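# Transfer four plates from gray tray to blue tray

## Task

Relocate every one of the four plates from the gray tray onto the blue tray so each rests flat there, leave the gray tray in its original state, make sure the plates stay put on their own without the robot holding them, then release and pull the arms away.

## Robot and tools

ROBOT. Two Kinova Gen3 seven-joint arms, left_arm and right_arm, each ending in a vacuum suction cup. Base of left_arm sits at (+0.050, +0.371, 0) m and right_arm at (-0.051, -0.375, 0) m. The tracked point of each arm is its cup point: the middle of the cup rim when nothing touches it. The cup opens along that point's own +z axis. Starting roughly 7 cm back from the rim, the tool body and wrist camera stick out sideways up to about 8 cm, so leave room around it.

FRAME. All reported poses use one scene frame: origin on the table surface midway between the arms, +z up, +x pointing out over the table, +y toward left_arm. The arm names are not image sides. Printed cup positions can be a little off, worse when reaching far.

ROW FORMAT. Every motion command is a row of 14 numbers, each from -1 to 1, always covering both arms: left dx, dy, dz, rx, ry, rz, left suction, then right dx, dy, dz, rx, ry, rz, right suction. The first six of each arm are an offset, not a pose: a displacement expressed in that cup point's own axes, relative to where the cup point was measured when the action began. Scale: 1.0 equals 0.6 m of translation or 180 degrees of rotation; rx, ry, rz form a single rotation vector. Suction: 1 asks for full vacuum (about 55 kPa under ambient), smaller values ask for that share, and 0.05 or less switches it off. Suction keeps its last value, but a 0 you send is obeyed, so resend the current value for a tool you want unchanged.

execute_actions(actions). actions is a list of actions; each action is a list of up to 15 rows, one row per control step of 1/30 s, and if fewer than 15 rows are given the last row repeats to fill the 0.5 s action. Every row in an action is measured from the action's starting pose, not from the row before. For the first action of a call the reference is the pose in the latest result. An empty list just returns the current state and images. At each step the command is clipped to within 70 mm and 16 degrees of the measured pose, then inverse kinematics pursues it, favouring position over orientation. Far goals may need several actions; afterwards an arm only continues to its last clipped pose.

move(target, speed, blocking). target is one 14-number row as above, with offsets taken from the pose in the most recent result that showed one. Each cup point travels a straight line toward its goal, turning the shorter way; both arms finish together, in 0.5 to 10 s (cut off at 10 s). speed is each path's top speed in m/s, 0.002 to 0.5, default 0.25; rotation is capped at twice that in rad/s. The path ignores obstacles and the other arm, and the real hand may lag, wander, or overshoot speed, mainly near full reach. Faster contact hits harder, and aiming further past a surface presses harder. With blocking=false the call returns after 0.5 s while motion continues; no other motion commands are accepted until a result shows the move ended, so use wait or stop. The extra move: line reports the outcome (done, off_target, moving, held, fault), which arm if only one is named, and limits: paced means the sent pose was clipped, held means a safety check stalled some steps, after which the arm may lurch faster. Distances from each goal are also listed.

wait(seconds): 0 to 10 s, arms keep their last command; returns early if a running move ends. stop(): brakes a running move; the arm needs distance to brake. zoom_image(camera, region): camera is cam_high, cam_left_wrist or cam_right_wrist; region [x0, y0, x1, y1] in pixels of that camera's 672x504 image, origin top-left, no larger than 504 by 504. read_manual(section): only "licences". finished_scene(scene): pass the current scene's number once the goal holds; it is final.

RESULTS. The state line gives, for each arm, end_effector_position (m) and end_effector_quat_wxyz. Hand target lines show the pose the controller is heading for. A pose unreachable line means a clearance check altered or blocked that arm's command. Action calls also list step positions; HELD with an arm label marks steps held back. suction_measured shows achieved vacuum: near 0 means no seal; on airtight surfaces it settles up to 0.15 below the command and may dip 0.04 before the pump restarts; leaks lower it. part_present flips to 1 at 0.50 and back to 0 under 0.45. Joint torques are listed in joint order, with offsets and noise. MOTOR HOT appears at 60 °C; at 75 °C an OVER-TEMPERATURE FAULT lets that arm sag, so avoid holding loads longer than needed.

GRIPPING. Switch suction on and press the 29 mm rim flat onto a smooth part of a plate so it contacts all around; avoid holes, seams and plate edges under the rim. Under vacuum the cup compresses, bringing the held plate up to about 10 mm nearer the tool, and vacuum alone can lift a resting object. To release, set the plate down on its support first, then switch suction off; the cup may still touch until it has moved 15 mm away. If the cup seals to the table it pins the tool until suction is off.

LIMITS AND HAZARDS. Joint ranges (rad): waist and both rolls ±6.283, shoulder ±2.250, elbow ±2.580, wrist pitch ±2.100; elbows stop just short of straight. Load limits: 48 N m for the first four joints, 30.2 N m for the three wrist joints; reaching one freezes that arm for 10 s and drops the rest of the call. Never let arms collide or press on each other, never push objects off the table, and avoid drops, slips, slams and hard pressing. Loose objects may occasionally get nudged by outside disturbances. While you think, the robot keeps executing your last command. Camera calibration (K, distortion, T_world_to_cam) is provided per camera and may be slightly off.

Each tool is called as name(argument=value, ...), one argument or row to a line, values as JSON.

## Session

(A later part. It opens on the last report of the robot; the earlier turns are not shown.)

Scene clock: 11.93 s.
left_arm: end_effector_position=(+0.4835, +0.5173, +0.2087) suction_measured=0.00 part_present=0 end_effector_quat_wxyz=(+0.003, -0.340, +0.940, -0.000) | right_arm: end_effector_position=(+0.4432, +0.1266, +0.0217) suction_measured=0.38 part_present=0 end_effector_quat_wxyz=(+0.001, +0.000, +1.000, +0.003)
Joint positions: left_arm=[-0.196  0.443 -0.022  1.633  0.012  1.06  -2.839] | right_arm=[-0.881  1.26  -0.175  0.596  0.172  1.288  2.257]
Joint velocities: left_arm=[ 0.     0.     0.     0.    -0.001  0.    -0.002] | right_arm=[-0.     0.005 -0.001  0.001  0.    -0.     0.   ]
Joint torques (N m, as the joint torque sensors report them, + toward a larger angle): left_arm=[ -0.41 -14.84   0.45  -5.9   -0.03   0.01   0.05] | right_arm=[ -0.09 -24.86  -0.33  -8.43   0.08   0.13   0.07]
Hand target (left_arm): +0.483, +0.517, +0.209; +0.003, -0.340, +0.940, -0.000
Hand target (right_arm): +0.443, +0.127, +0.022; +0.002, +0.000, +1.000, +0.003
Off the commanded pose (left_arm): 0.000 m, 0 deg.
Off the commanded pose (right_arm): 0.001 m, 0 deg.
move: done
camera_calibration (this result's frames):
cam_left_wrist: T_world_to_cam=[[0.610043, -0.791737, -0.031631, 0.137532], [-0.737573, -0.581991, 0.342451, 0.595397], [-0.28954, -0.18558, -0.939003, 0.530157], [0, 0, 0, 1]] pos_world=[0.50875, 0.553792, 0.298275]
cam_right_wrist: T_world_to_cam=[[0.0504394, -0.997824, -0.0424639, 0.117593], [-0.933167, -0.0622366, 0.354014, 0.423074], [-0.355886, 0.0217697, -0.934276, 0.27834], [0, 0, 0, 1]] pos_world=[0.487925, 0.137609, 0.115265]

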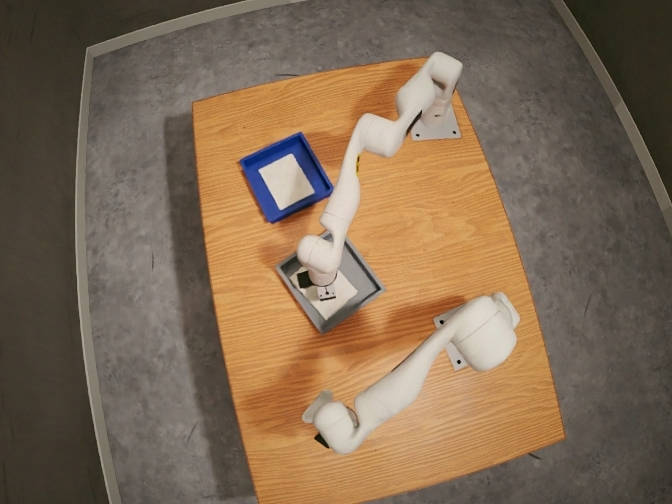

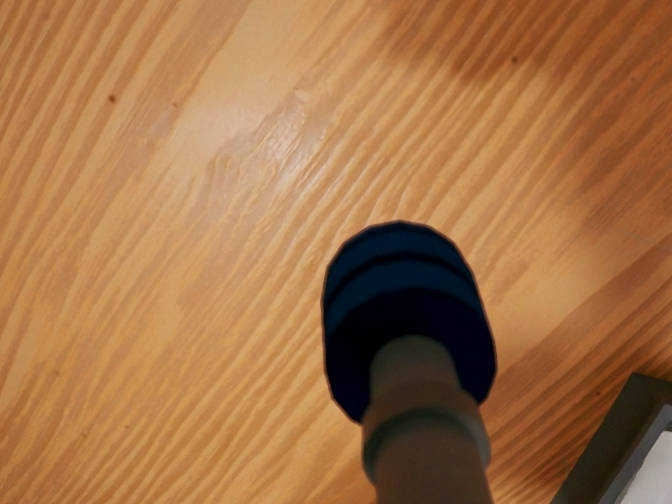

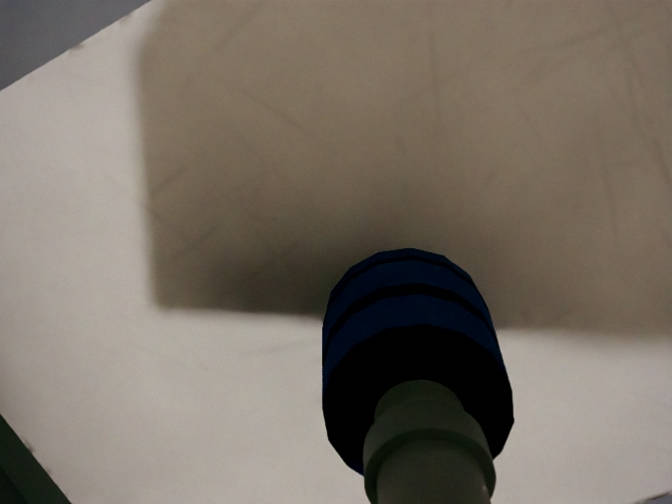

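move(
  target=[0,0,0,0,0,0,0,0,0,-0.09,0,0,0,1],
)

move(
  target=[0,0,0,0,0,0,0,-0.07,-0.608,0,0,0,0.072,1],
  speed=0.4,
)

Scene clock: 12.80 s.
left_arm: end_effector_position=(+0.4835, +0.5173, +0.2087) suction_measured=0.00 part_present=0 end_effector_quat_wxyz=(+0.003, -0.340, +0.940, -0.000) | right_arm: end_effector_position=(+0.4431, +0.1264, +0.0756) suction_measured=0.98 part_present=1 end_effector_quat_wxyz=(+0.001, +0.000, +1.000, +0.003)
Joint positions: left_arm=[-0.196  0.443 -0.022  1.633  0.012  1.06  -2.839] | right_arm=[-0.884  1.204 -0.176  0.547  0.165  1.392  2.263]
Joint velocities: left_arm=[-0.    -0.001  0.     0.    -0.001 -0.     0.   ] | right_arm=[-0.    -0.001  0.002  0.    -0.001  0.    -0.001]
Joint torques (N m, as the joint torque sensors report them, + toward a larger angle): left_arm=[ -0.39 -14.84   0.64  -6.01  -0.05   0.07   0.03] | right_arm=[ -0.43 -24.21  -0.57  -8.61   0.08   0.01   0.05]
Hand target (left_arm): +0.483, +0.517, +0.209; +0.003, -0.340, +0.940, -0.000
Hand target (right_arm): +0.443, +0.126, +0.076; +0.001, +0.000, +1.000, +0.003
Off the commanded pose (left_arm): 0.000 m, 0 deg.
Off the commanded pose (right_arm): 0.000 m, 0 deg.
move: done
camera_calibration (this result's frames):
cam_left_wrist: T_world_to_cam=[[0.610043, -0.791737, -0.0316307, 0.137532], [-0.737574, -0.58199, 0.34245, 0.595398], [-0.289539, -0.185579, -0.939003, 0.530157], [0, 0, 0, 1]] pos_world=[0.508751, 0.553792, 0.298275]
cam_right_wrist: T_world_to_cam=[[0.0505166, -0.997822, -0.0424072, 0.119645], [-0.93318, -0.0622876, 0.35397, 0.403864], [-0.35584, 0.0216923, -0.934295, 0.328741], [0, 0, 0, 1]] pos_world=[0.487813, 0.137409, 0.169259]

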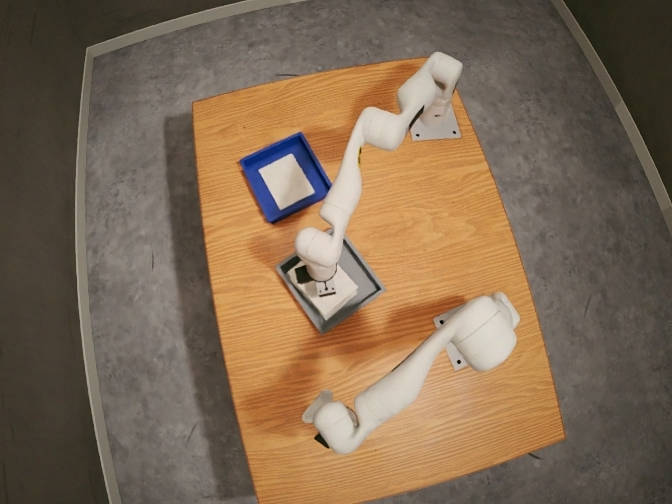

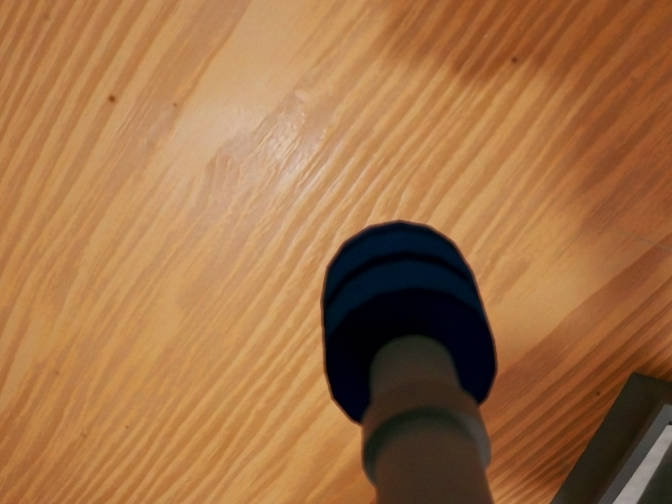

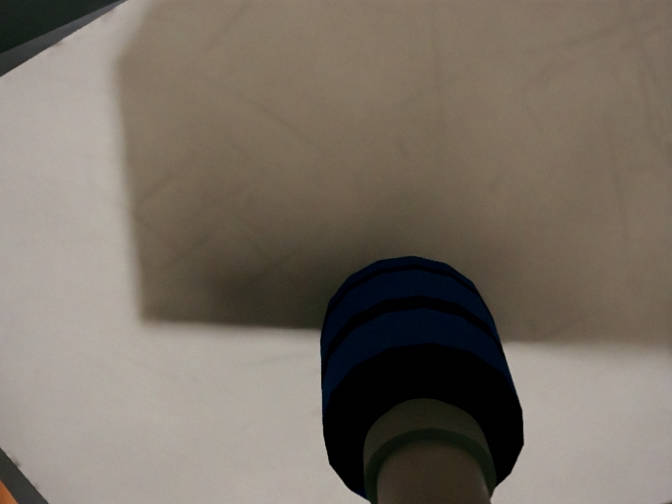

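Scene clock: 14.33 s.
left_arm: end_effector_position=(+0.4835, +0.5173, +0.2087) suction_measured=0.00 part_present=0 end_effector_quat_wxyz=(+0.003, -0.340, +0.940, -0.000) | right_arm: end_effector_position=(+0.4848, -0.2383, +0.0750) suction_measured=1.00 part_present=1 end_effector_quat_wxyz=(+0.002, +0.113, +0.994, +0.002)
Joint positions: left_arm=[-0.196  0.443 -0.022  1.633  0.012  1.06  -2.839] | right_arm=[-0.307  0.814 -0.149  1.43   0.135  0.902  2.521]
Joint velocities: left_arm=[ 0.    -0.    -0.     0.    -0.001  0.    -0.001] | right_arm=[ 0.004 -0.002  0.001  0.    -0.002  0.002 -0.   ]
Joint torques (N m, as the joint torque sensors report them, + toward a larger angle): left_arm=[ -0.43 -14.78   0.24  -6.01  -0.08   0.03  -0.06] | right_arm=[ -0.39 -19.02  -0.7   -7.07   0.42   0.     0.  ]
Hand target (left_arm): +0.483, +0.517, +0.209; +0.003, -0.340, +0.940, -0.000
Hand target (right_arm): +0.485, -0.238, +0.075; +0.002, +0.113, +0.994, +0.002
Off the commanded pose (left_arm): 0.000 m, 0 deg.
Off the commanded pose (right_arm): 0.001 m, 0 deg.
move: done
camera_calibration (this result's frames):
cam_left_wrist: T_world_to_cam=[[0.610043, -0.791737, -0.0316304, 0.137532], [-0.737574, -0.58199, 0.34245, 0.595399], [-0.289539, -0.185579, -0.939003, 0.530157], [0, 0, 0, 1]] pos_world=[0.508752, 0.553792, 0.298275]
cam_right_wrist: T_world_to_cam=[[-0.173074, -0.984038, -0.0414141, -0.134736], [-0.924057, 0.147686, 0.352573, 0.466002], [-0.340829, 0.0992903, -0.934867, 0.362141], [0, 0, 0, 1]] pos_world=[0.530721, -0.237365, 0.168674]

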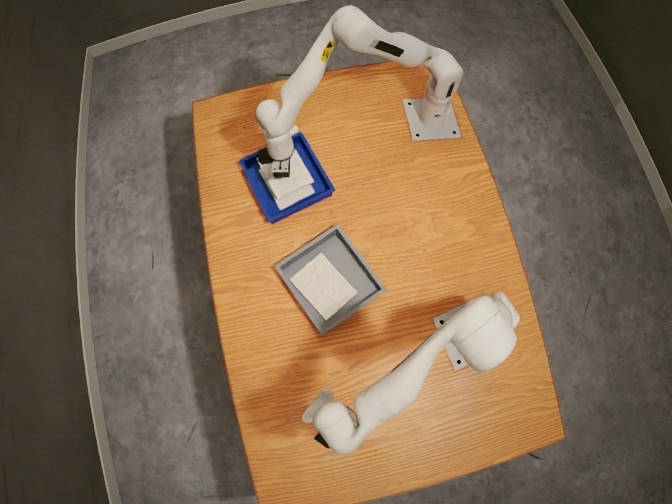

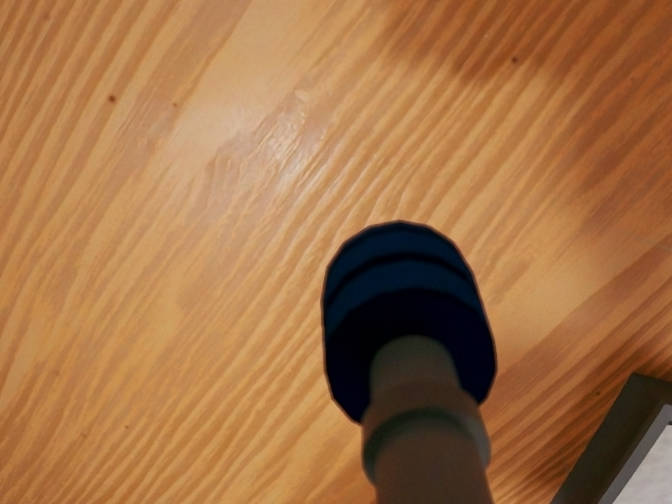

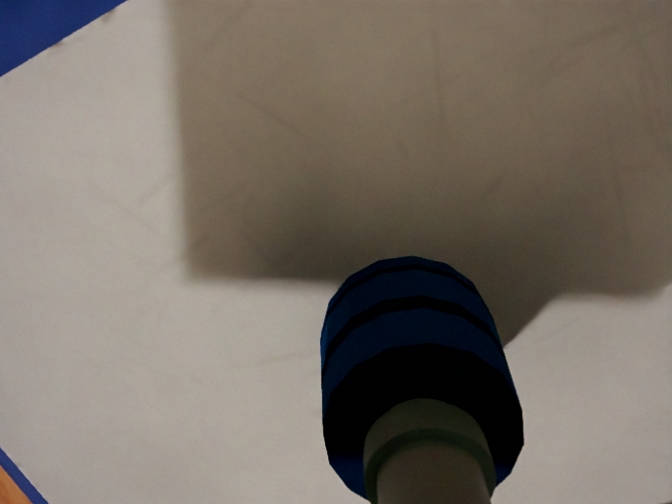

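move(
  target=[0,0,0,0,0,0,0,0,0,0.114,0,0,0,1],
  speed=0.12,
)

execute_actions(
  actions=[
    [[0,0,0,0,0,0,0,0,0,0,0,0,0,0],[0,0,0,0,0,0,0,0,0,0,0,0,0,0],[0,0,0,0,0,0,0,0,0,0,0,0,0,0],[0,0,0,0,0,0,0,0,0,0,0,0,0,0],[0,0,0,0,0,0,0,0,0,0,0,0,0,0],[0,0,0,0,0,0,0,0,0,-0.11,0,0,0,0]],
  ],
)

move(
  target=[0,0,0,0,0,0,0,0.204,0.576,0,0,0,-0.072,0],
  speed=0.4,
)

Scene clock: 15.43 s.
left_arm: end_effector_position=(+0.4835, +0.5173, +0.2087) suction_measured=0.00 part_present=0 end_effector_quat_wxyz=(+0.003, -0.340, +0.940, -0.000) | right_arm: end_effector_position=(+0.4855, -0.2381, +0.0075) suction_measured=1.00 part_present=1 end_effector_quat_wxyz=(+0.003, +0.113, +0.994, +0.003)
Joint positions: left_arm=[-0.196  0.443 -0.022  1.633  0.012  1.06  -2.839] | right_arm=[-0.314  0.923 -0.136  1.46   0.154  0.762  2.507]
Joint velocities: left_arm=[-0.     0.     0.    -0.     0.001  0.     0.   ] | right_arm=[-0.001 -0.001  0.    -0.001 -0.     0.002  0.   ]
Joint torques (N m, as the joint torque sensors report them, + toward a larger angle): left_arm=[ -0.43 -14.78   0.61  -6.07  -0.08   0.04  -0.13] | right_arm=[ -0.41 -18.53  -0.66  -5.8    0.11  -0.1    0.05]
Hand target (left_arm): +0.483, +0.517, +0.209; +0.003, -0.340, +0.940, -0.000
Hand target (right_arm): +0.485, -0.238, +0.007; +0.002, +0.113, +0.994, +0.002
Off the commanded pose (left_arm): 0.000 m, 0 deg.
Off the commanded pose (right_arm): 0.001 m, 0 deg.
move: done
camera_calibration (this result's frames):
cam_left_wrist: T_world_to_cam=[[0.610042, -0.791737, -0.0316301, 0.137532], [-0.737574, -0.58199, 0.342449, 0.5954], [-0.289538, -0.185579, -0.939004, 0.530156], [0, 0, 0, 1]] pos_world=[0.508752, 0.553792, 0.298275]
cam_right_wrist: T_world_to_cam=[[-0.17336, -0.983954, -0.042208, -0.137048], [-0.92449, 0.14781, 0.351383, 0.490675], [-0.339505, 0.0999366, -0.93528, 0.298802], [0, 0, 0, 1]] pos_world=[0.53131, -0.237237, 0.101264]

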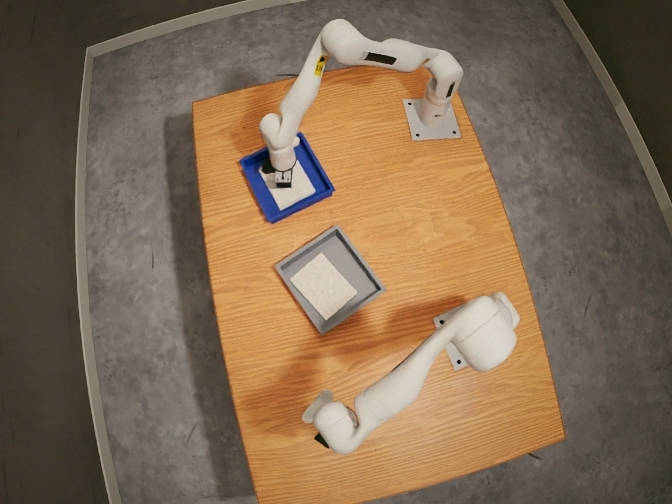

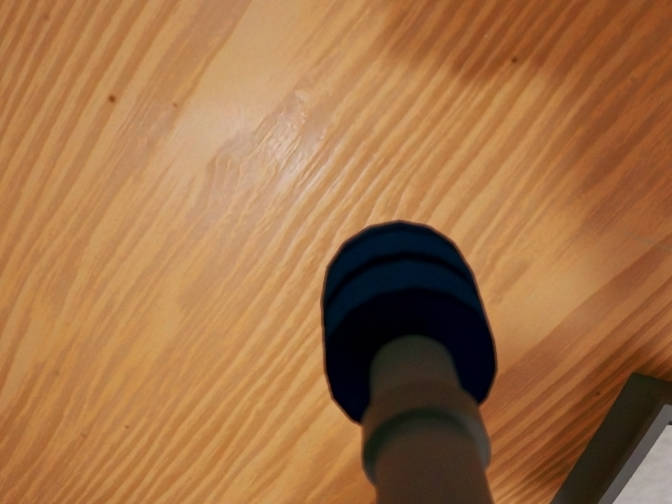

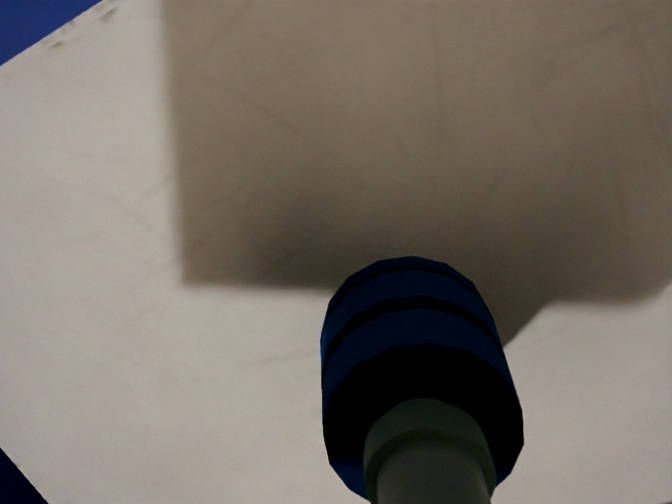

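Scene clock: 15.93 s.
left_arm: end_effector_position=(+0.4835, +0.5173, +0.2087) suction_measured=0.00 part_present=0 end_effector_quat_wxyz=(+0.003, -0.340, +0.940, -0.000) | right_arm: end_effector_position=(+0.4849, -0.2380, +0.0718) suction_measured=0.00 part_present=0 end_effector_quat_wxyz=(+0.002, +0.112, +0.994, +0.002)
Joint positions: left_arm=[-0.196  0.443 -0.022  1.633  0.012  1.06  -2.839] | right_arm=[-0.309  0.819 -0.146  1.431  0.134  0.896  2.522]
Joint velocities: left_arm=[-0.    -0.001  0.     0.    -0.001 -0.     0.   ] | right_arm=[-0.    -0.007  0.001  0.003 -0.001  0.039  0.002]
Joint torques (N m, as the joint torque sensors report them, + toward a larger angle): left_arm=[ -0.48 -14.76   0.37  -5.83   0.05   0.05   0.1 ] | right_arm=[ -0.21 -17.1   -0.56  -6.29   0.14  -0.11  -0.03]
Hand target (left_arm): +0.483, +0.517, +0.209; +0.003, -0.340, +0.940, -0.000
Hand target (right_arm): +0.485, -0.238, +0.074; +0.003, +0.113, +0.994, +0.002
Off the commanded pose (left_arm): 0.000 m, 0 deg.
Off the commanded pose (right_arm): 0.002 m, 0 deg.
Step readings (end_effector_position):
0: left_arm (+0.4835, +0.5173, +0.2087) | right_arm (+0.4855, -0.2381, +0.0075)
1: left_arm (+0.4835, +0.5173, +0.2087) | right_arm (+0.4856, -0.2381, +0.0078)
2: left_arm (+0.4835, +0.5173, +0.2087) | right_arm (+0.4858, -0.2380, +0.0083)
4: left_arm (+0.4835, +0.5173, +0.2087) | right_arm (+0.4866, -0.2378, +0.0095)
8: left_arm (+0.4835, +0.5173, +0.2087) | right_arm (+0.4876, -0.2373, +0.0209)
15: end_effector_position above
camera_calibration (this result's frames):
cam_left_wrist: T_world_to_cam=[[0.610043, -0.791737, -0.03163, 0.137531], [-0.737574, -0.58199, 0.342449, 0.595401], [-0.289538, -0.185579, -0.939004, 0.530156], [0, 0, 0, 1]] pos_world=[0.508753, 0.553792, 0.298274]
cam_right_wrist: T_world_to_cam=[[-0.172864, -0.984067, -0.0416042, -0.134645], [-0.92399, 0.147392, 0.352871, 0.467119], [-0.341117, 0.0994407, -0.934746, 0.359334], [0, 0, 0, 1]] pos_world=[0.530913, -0.237081, 0.165452]

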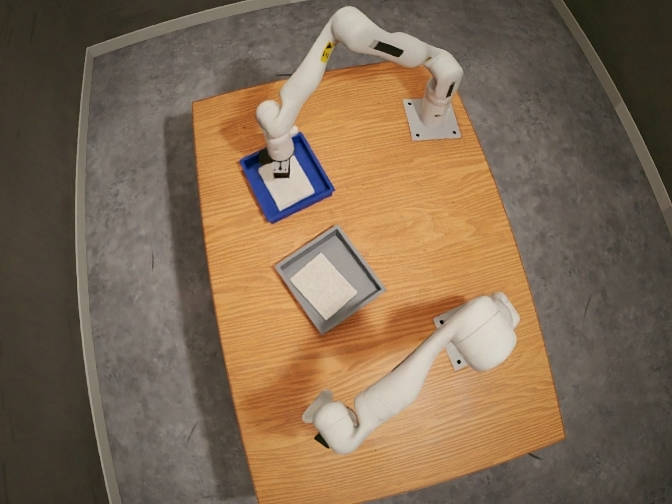

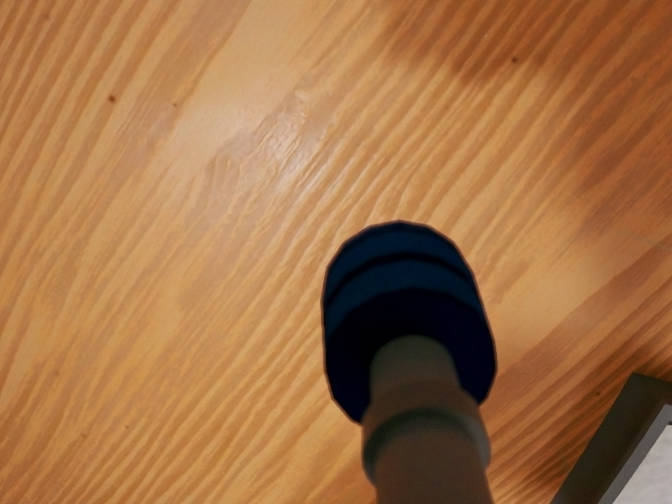

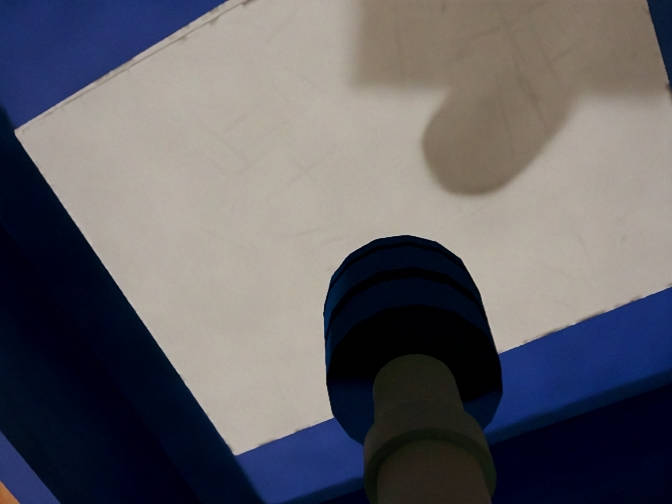

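Scene clock: 17.50 s.
left_arm: end_effector_position=(+0.4835, +0.5173, +0.2087) suction_measured=0.00 part_present=0 end_effector_quat_wxyz=(+0.003, -0.340, +0.940, -0.000) | right_arm: end_effector_position=(+0.4436, +0.1261, +0.0737) suction_measured=0.00 part_present=0 end_effector_quat_wxyz=(+0.002, +0.000, +1.000, +0.003)
Joint positions: left_arm=[-0.196  0.443 -0.022  1.633  0.012  1.06  -2.839] | right_arm=[-0.883  1.205 -0.174  0.552  0.163  1.385  2.264]
Joint velocities: left_arm=[-0.     0.    -0.    -0.     0.001 -0.     0.001] | right_arm=[-0.006  0.019 -0.    -0.02  -0.     0.008 -0.001]
Joint torques (N m, as the joint torque sensors report them, + toward a larger angle): left_arm=[ -0.48 -14.92   0.48  -6.     0.     0.02  -0.04] | right_arm=[ -0.17 -23.4   -0.36  -7.94   0.    -0.07   0.15]
Hand target (left_arm): +0.483, +0.517, +0.209; +0.003, -0.340, +0.940, -0.000
Hand target (right_arm): +0.443, +0.126, +0.072; +0.001, +0.000, +1.000, +0.003
Off the commanded pose (left_arm): 0.000 m, 0 deg.
Off the commanded pose (right_arm): 0.001 m, 0 deg.
move: done
camera_calibration (this result's frames):
cam_left_wrist: T_world_to_cam=[[0.610042, -0.791737, -0.0316298, 0.137531], [-0.737575, -0.58199, 0.342448, 0.595402], [-0.289537, -0.185579, -0.939004, 0.530156], [0, 0, 0, 1]] pos_world=[0.508754, 0.553793, 0.298274]
cam_right_wrist: T_world_to_cam=[[0.0506669, -0.997766, -0.0435377, 0.11926], [-0.933425, -0.0628129, 0.35323, 0.40522], [-0.355176, 0.0227421, -0.934523, 0.32674], [0, 0, 0, 1]] pos_world=[0.48825, 0.137016, 0.167402]

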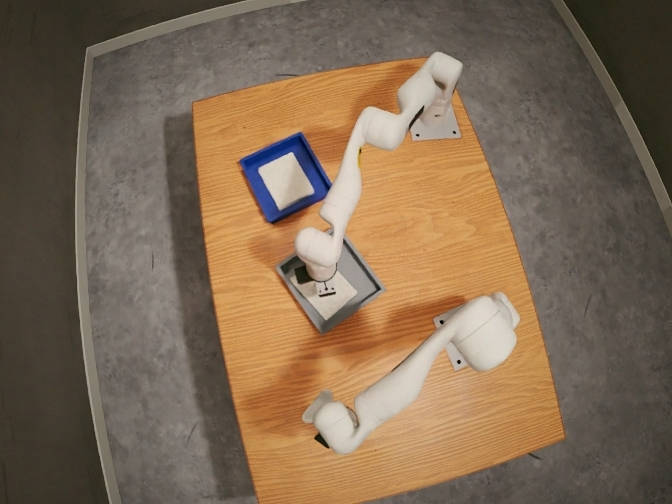

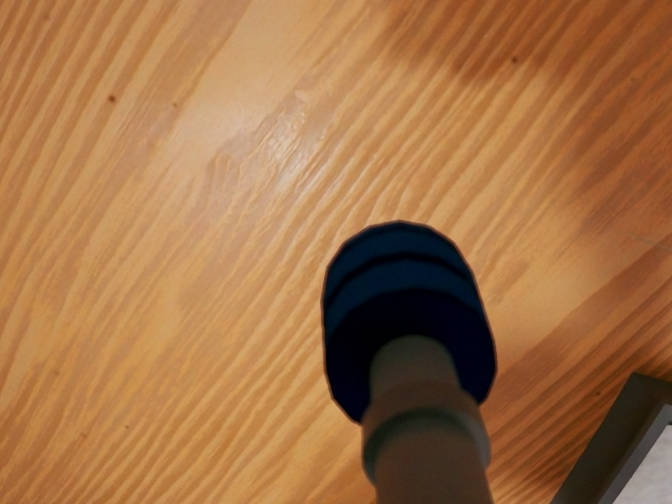

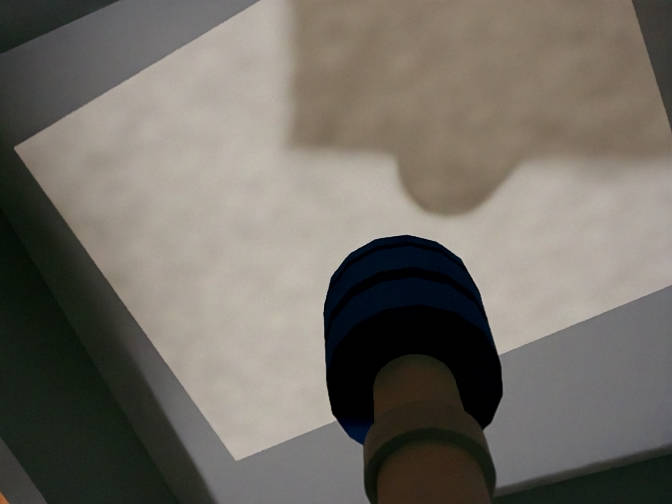

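move(
  target=[0,0,0,0,0,0,0,0,0,0.0975,0,0,0,1],
  speed=0.12,
)

move(
  target=[0,0,0,0,0,0,0,0,0,-0.1,0,0,0,1],
)

move(
  target=[0,0,0,0,0,0,0,-0.07,-0.608,0,0,0,0.072,1],
  speed=0.4,
)

Scene clock: 20.07 s.
left_arm: end_effector_position=(+0.4835, +0.5173, +0.2087) suction_measured=0.00 part_present=0 end_effector_quat_wxyz=(+0.003, -0.340, +0.940, -0.000) | right_arm: end_effector_position=(+0.4435, +0.1262, +0.0148) suction_measured=0.39 part_present=0 end_effector_quat_wxyz=(+0.001, +0.000, +1.000, +0.003)
Joint positions: left_arm=[-0.196  0.443 -0.022  1.633  0.012  1.06  -2.839] | right_arm=[-0.88   1.268 -0.173  0.601  0.17   1.275  2.258]
Joint velocities: left_arm=[-0.     0.    -0.     0.     0.    -0.    -0.001] | right_arm=[ 0.001  0.008  0.002  0.002 -0.001 -0.     0.002]
Joint torques (N m, as the joint torque sensors report them, + toward a larger angle): left_arm=[ -0.42 -14.8    0.42  -5.91  -0.14   0.02  -0.08] | right_arm=[ -0.26 -24.8   -0.39  -8.     0.11   0.03   0.07]
Hand target (left_arm): +0.483, +0.517, +0.209; +0.003, -0.340, +0.940, -0.000
Hand target (right_arm): +0.444, +0.126, +0.015; +0.002, +0.000, +1.000, +0.004
Off the commanded pose (left_arm): 0.000 m, 0 deg.
Off the commanded pose (right_arm): 0.001 m, 0 deg.
move: done
camera_calibration (this result's frames):
cam_left_wrist: T_world_to_cam=[[0.610042, -0.791737, -0.0316295, 0.137531], [-0.737575, -0.58199, 0.342448, 0.595403], [-0.289537, -0.185578, -0.939004, 0.530155], [0, 0, 0, 1]] pos_world=[0.508754, 0.553793, 0.298274]
cam_right_wrist: T_world_to_cam=[[0.0505741, -0.997794, -0.0430086, 0.116808], [-0.933212, -0.0625525, 0.35384, 0.425877], [-0.35575, 0.022241, -0.934317, 0.271996], [0, 0, 0, 1]] pos_world=[0.488289, 0.137141, 0.108461]

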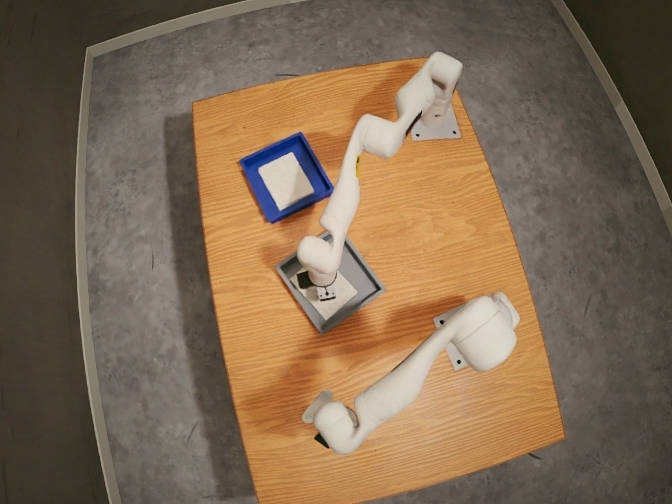

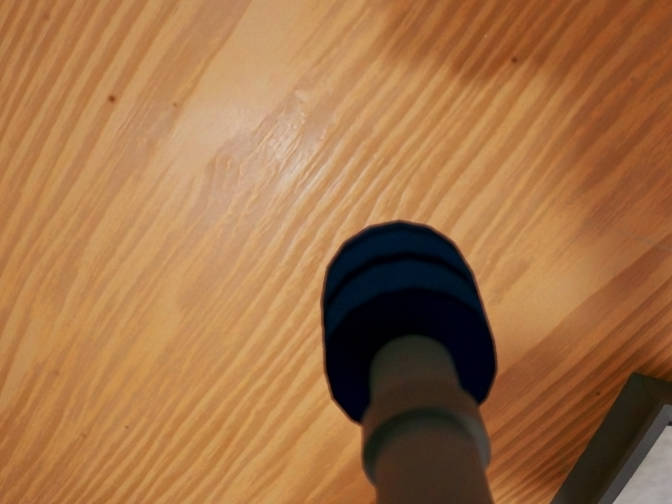

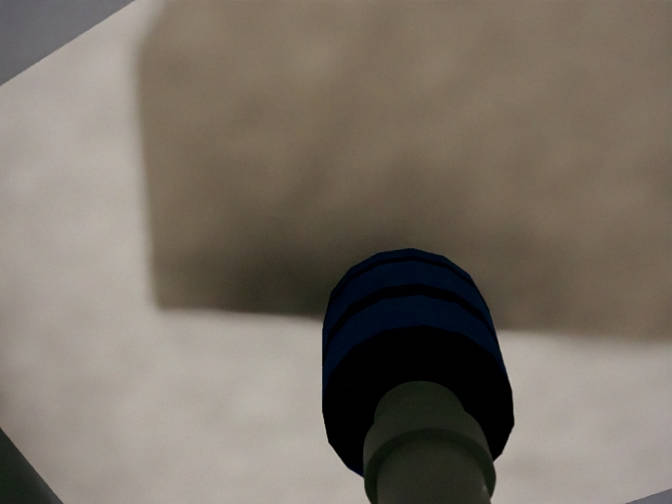

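Scene clock: 20.80 s.
left_arm: end_effector_position=(+0.4835, +0.5173, +0.2087) suction_measured=0.00 part_present=0 end_effector_quat_wxyz=(+0.003, -0.340, +0.940, -0.000) | right_arm: end_effector_position=(+0.4434, +0.1259, +0.0748) suction_measured=0.96 part_present=1 end_effector_quat_wxyz=(+0.001, +0.000, +1.000, +0.003)
Joint positions: left_arm=[-0.196  0.443 -0.022  1.633  0.012  1.06  -2.839] | right_arm=[-0.883  1.204 -0.174  0.55   0.163  1.388  2.264]
Joint velocities: left_arm=[ 0.     0.    -0.     0.    -0.     0.     0.001] | right_arm=[-0.     0.     0.001  0.     0.001 -0.001 -0.   ]
Joint torques (N m, as the joint torque sensors report them, + toward a larger angle): left_arm=[ -0.2  -14.89   0.52  -6.    -0.14   0.12   0.04] | right_arm=[ -0.12 -24.34  -0.32  -8.63   0.04   0.15   0.05]
Hand target (left_arm): +0.483, +0.517, +0.209; +0.003, -0.340, +0.940, -0.000
Hand target (right_arm): +0.443, +0.126, +0.075; +0.001, +0.000, +1.000, +0.003
Off the commanded pose (left_arm): 0.000 m, 0 deg.
Off the commanded pose (right_arm): 0.000 m, 0 deg.
move: done
camera_calibration (this result's frames):
cam_left_wrist: T_world_to_cam=[[0.610042, -0.791737, -0.0316293, 0.137531], [-0.737575, -0.58199, 0.342447, 0.595404], [-0.289536, -0.185578, -0.939005, 0.530155], [0, 0, 0, 1]] pos_world=[0.508755, 0.553793, 0.298274]
cam_right_wrist: T_world_to_cam=[[0.0506834, -0.997791, -0.0429363, 0.119087], [-0.933222, -0.062628, 0.3538, 0.404522], [-0.355708, 0.0221373, -0.934335, 0.327991], [0, 0, 0, 1]] pos_world=[0.488142, 0.136897, 0.168447]

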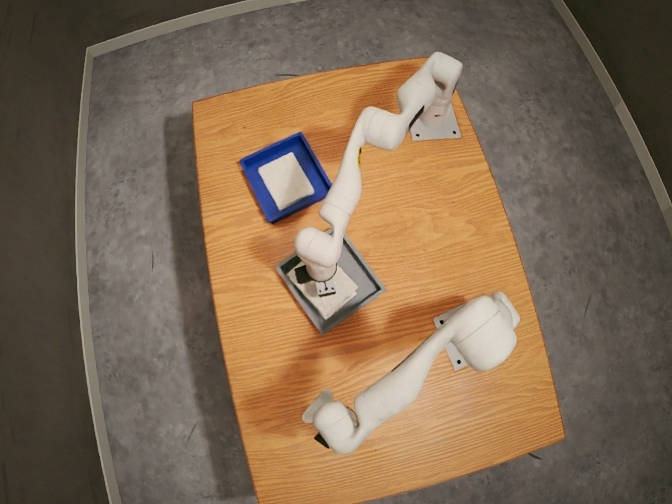

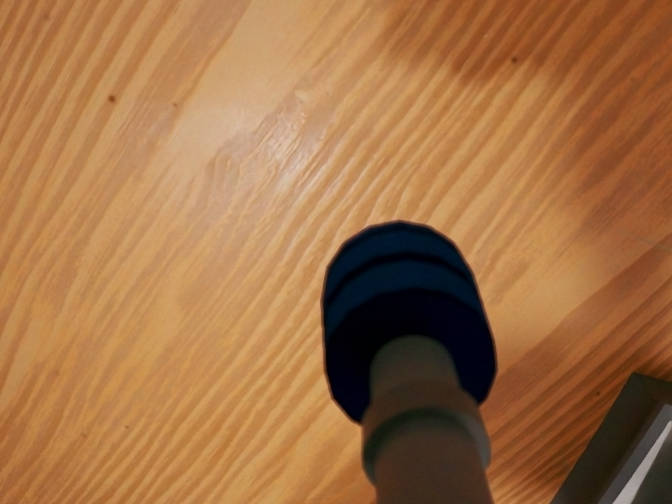

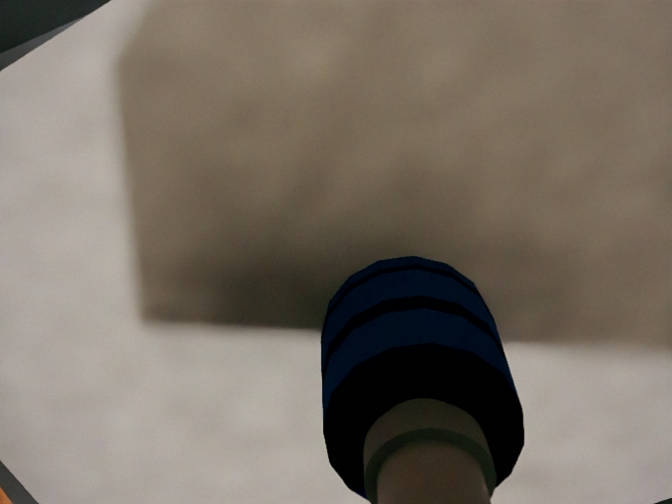

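Scene clock: 22.33 s.
left_arm: end_effector_position=(+0.4835, +0.5173, +0.2087) suction_measured=0.00 part_present=0 end_effector_quat_wxyz=(+0.003, -0.340, +0.940, -0.000) | right_arm: end_effector_position=(+0.4852, -0.2387, +0.0740) suction_measured=1.00 part_present=1 end_effector_quat_wxyz=(+0.002, +0.112, +0.994, +0.002)
Joint positions: left_arm=[-0.196  0.443 -0.022  1.633  0.012  1.06  -2.839] | right_arm=[-0.307  0.816 -0.147  1.429  0.133  0.9    2.524]
Joint velocities: left_arm=[ 0.    -0.     0.    -0.     0.    -0.     0.001] | right_arm=[ 0.002 -0.002  0.002  0.    -0.001  0.001  0.002]
Joint torques (N m, as the joint torque sensors report them, + toward a larger angle): left_arm=[ -0.26 -14.89   0.29  -6.1    0.04   0.03   0.07] | right_arm=[  0.07 -18.62  -0.56  -6.95   0.09  -0.04  -0.35]
Hand target (left_arm): +0.483, +0.517, +0.209; +0.003, -0.340, +0.940, -0.000
Hand target (right_arm): +0.485, -0.239, +0.074; +0.002, +0.113, +0.994, +0.003
Off the commanded pose (left_arm): 0.000 m, 0 deg.
Off the commanded pose (right_arm): 0.001 m, 0 deg.
move: done
camera_calibration (this result's frames):
cam_left_wrist: T_world_to_cam=[[0.610042, -0.791737, -0.0316291, 0.137531], [-0.737576, -0.58199, 0.342446, 0.595405], [-0.289536, -0.185578, -0.939005, 0.530155], [0, 0, 0, 1]] pos_world=[0.508756, 0.553793, 0.298273]
cam_right_wrist: T_world_to_cam=[[-0.172914, -0.984042, -0.0419671, -0.135204], [-0.92413, 0.147352, 0.352522, 0.466764], [-0.340713, 0.0997391, -0.934862, 0.361427], [0, 0, 0, 1]] pos_world=[0.531114, -0.237873, 0.167666]

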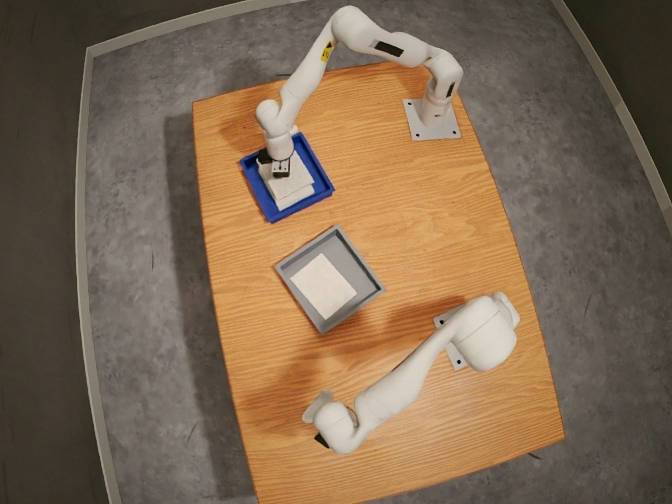

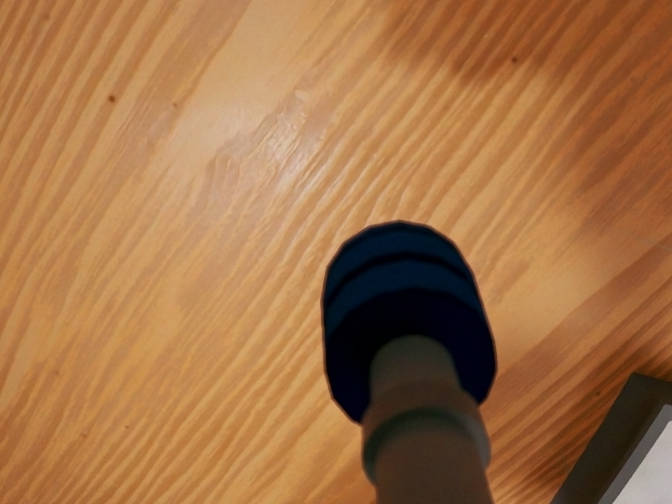

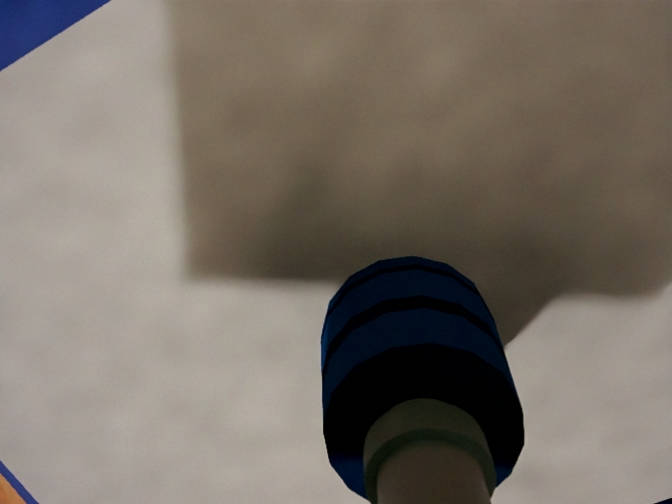

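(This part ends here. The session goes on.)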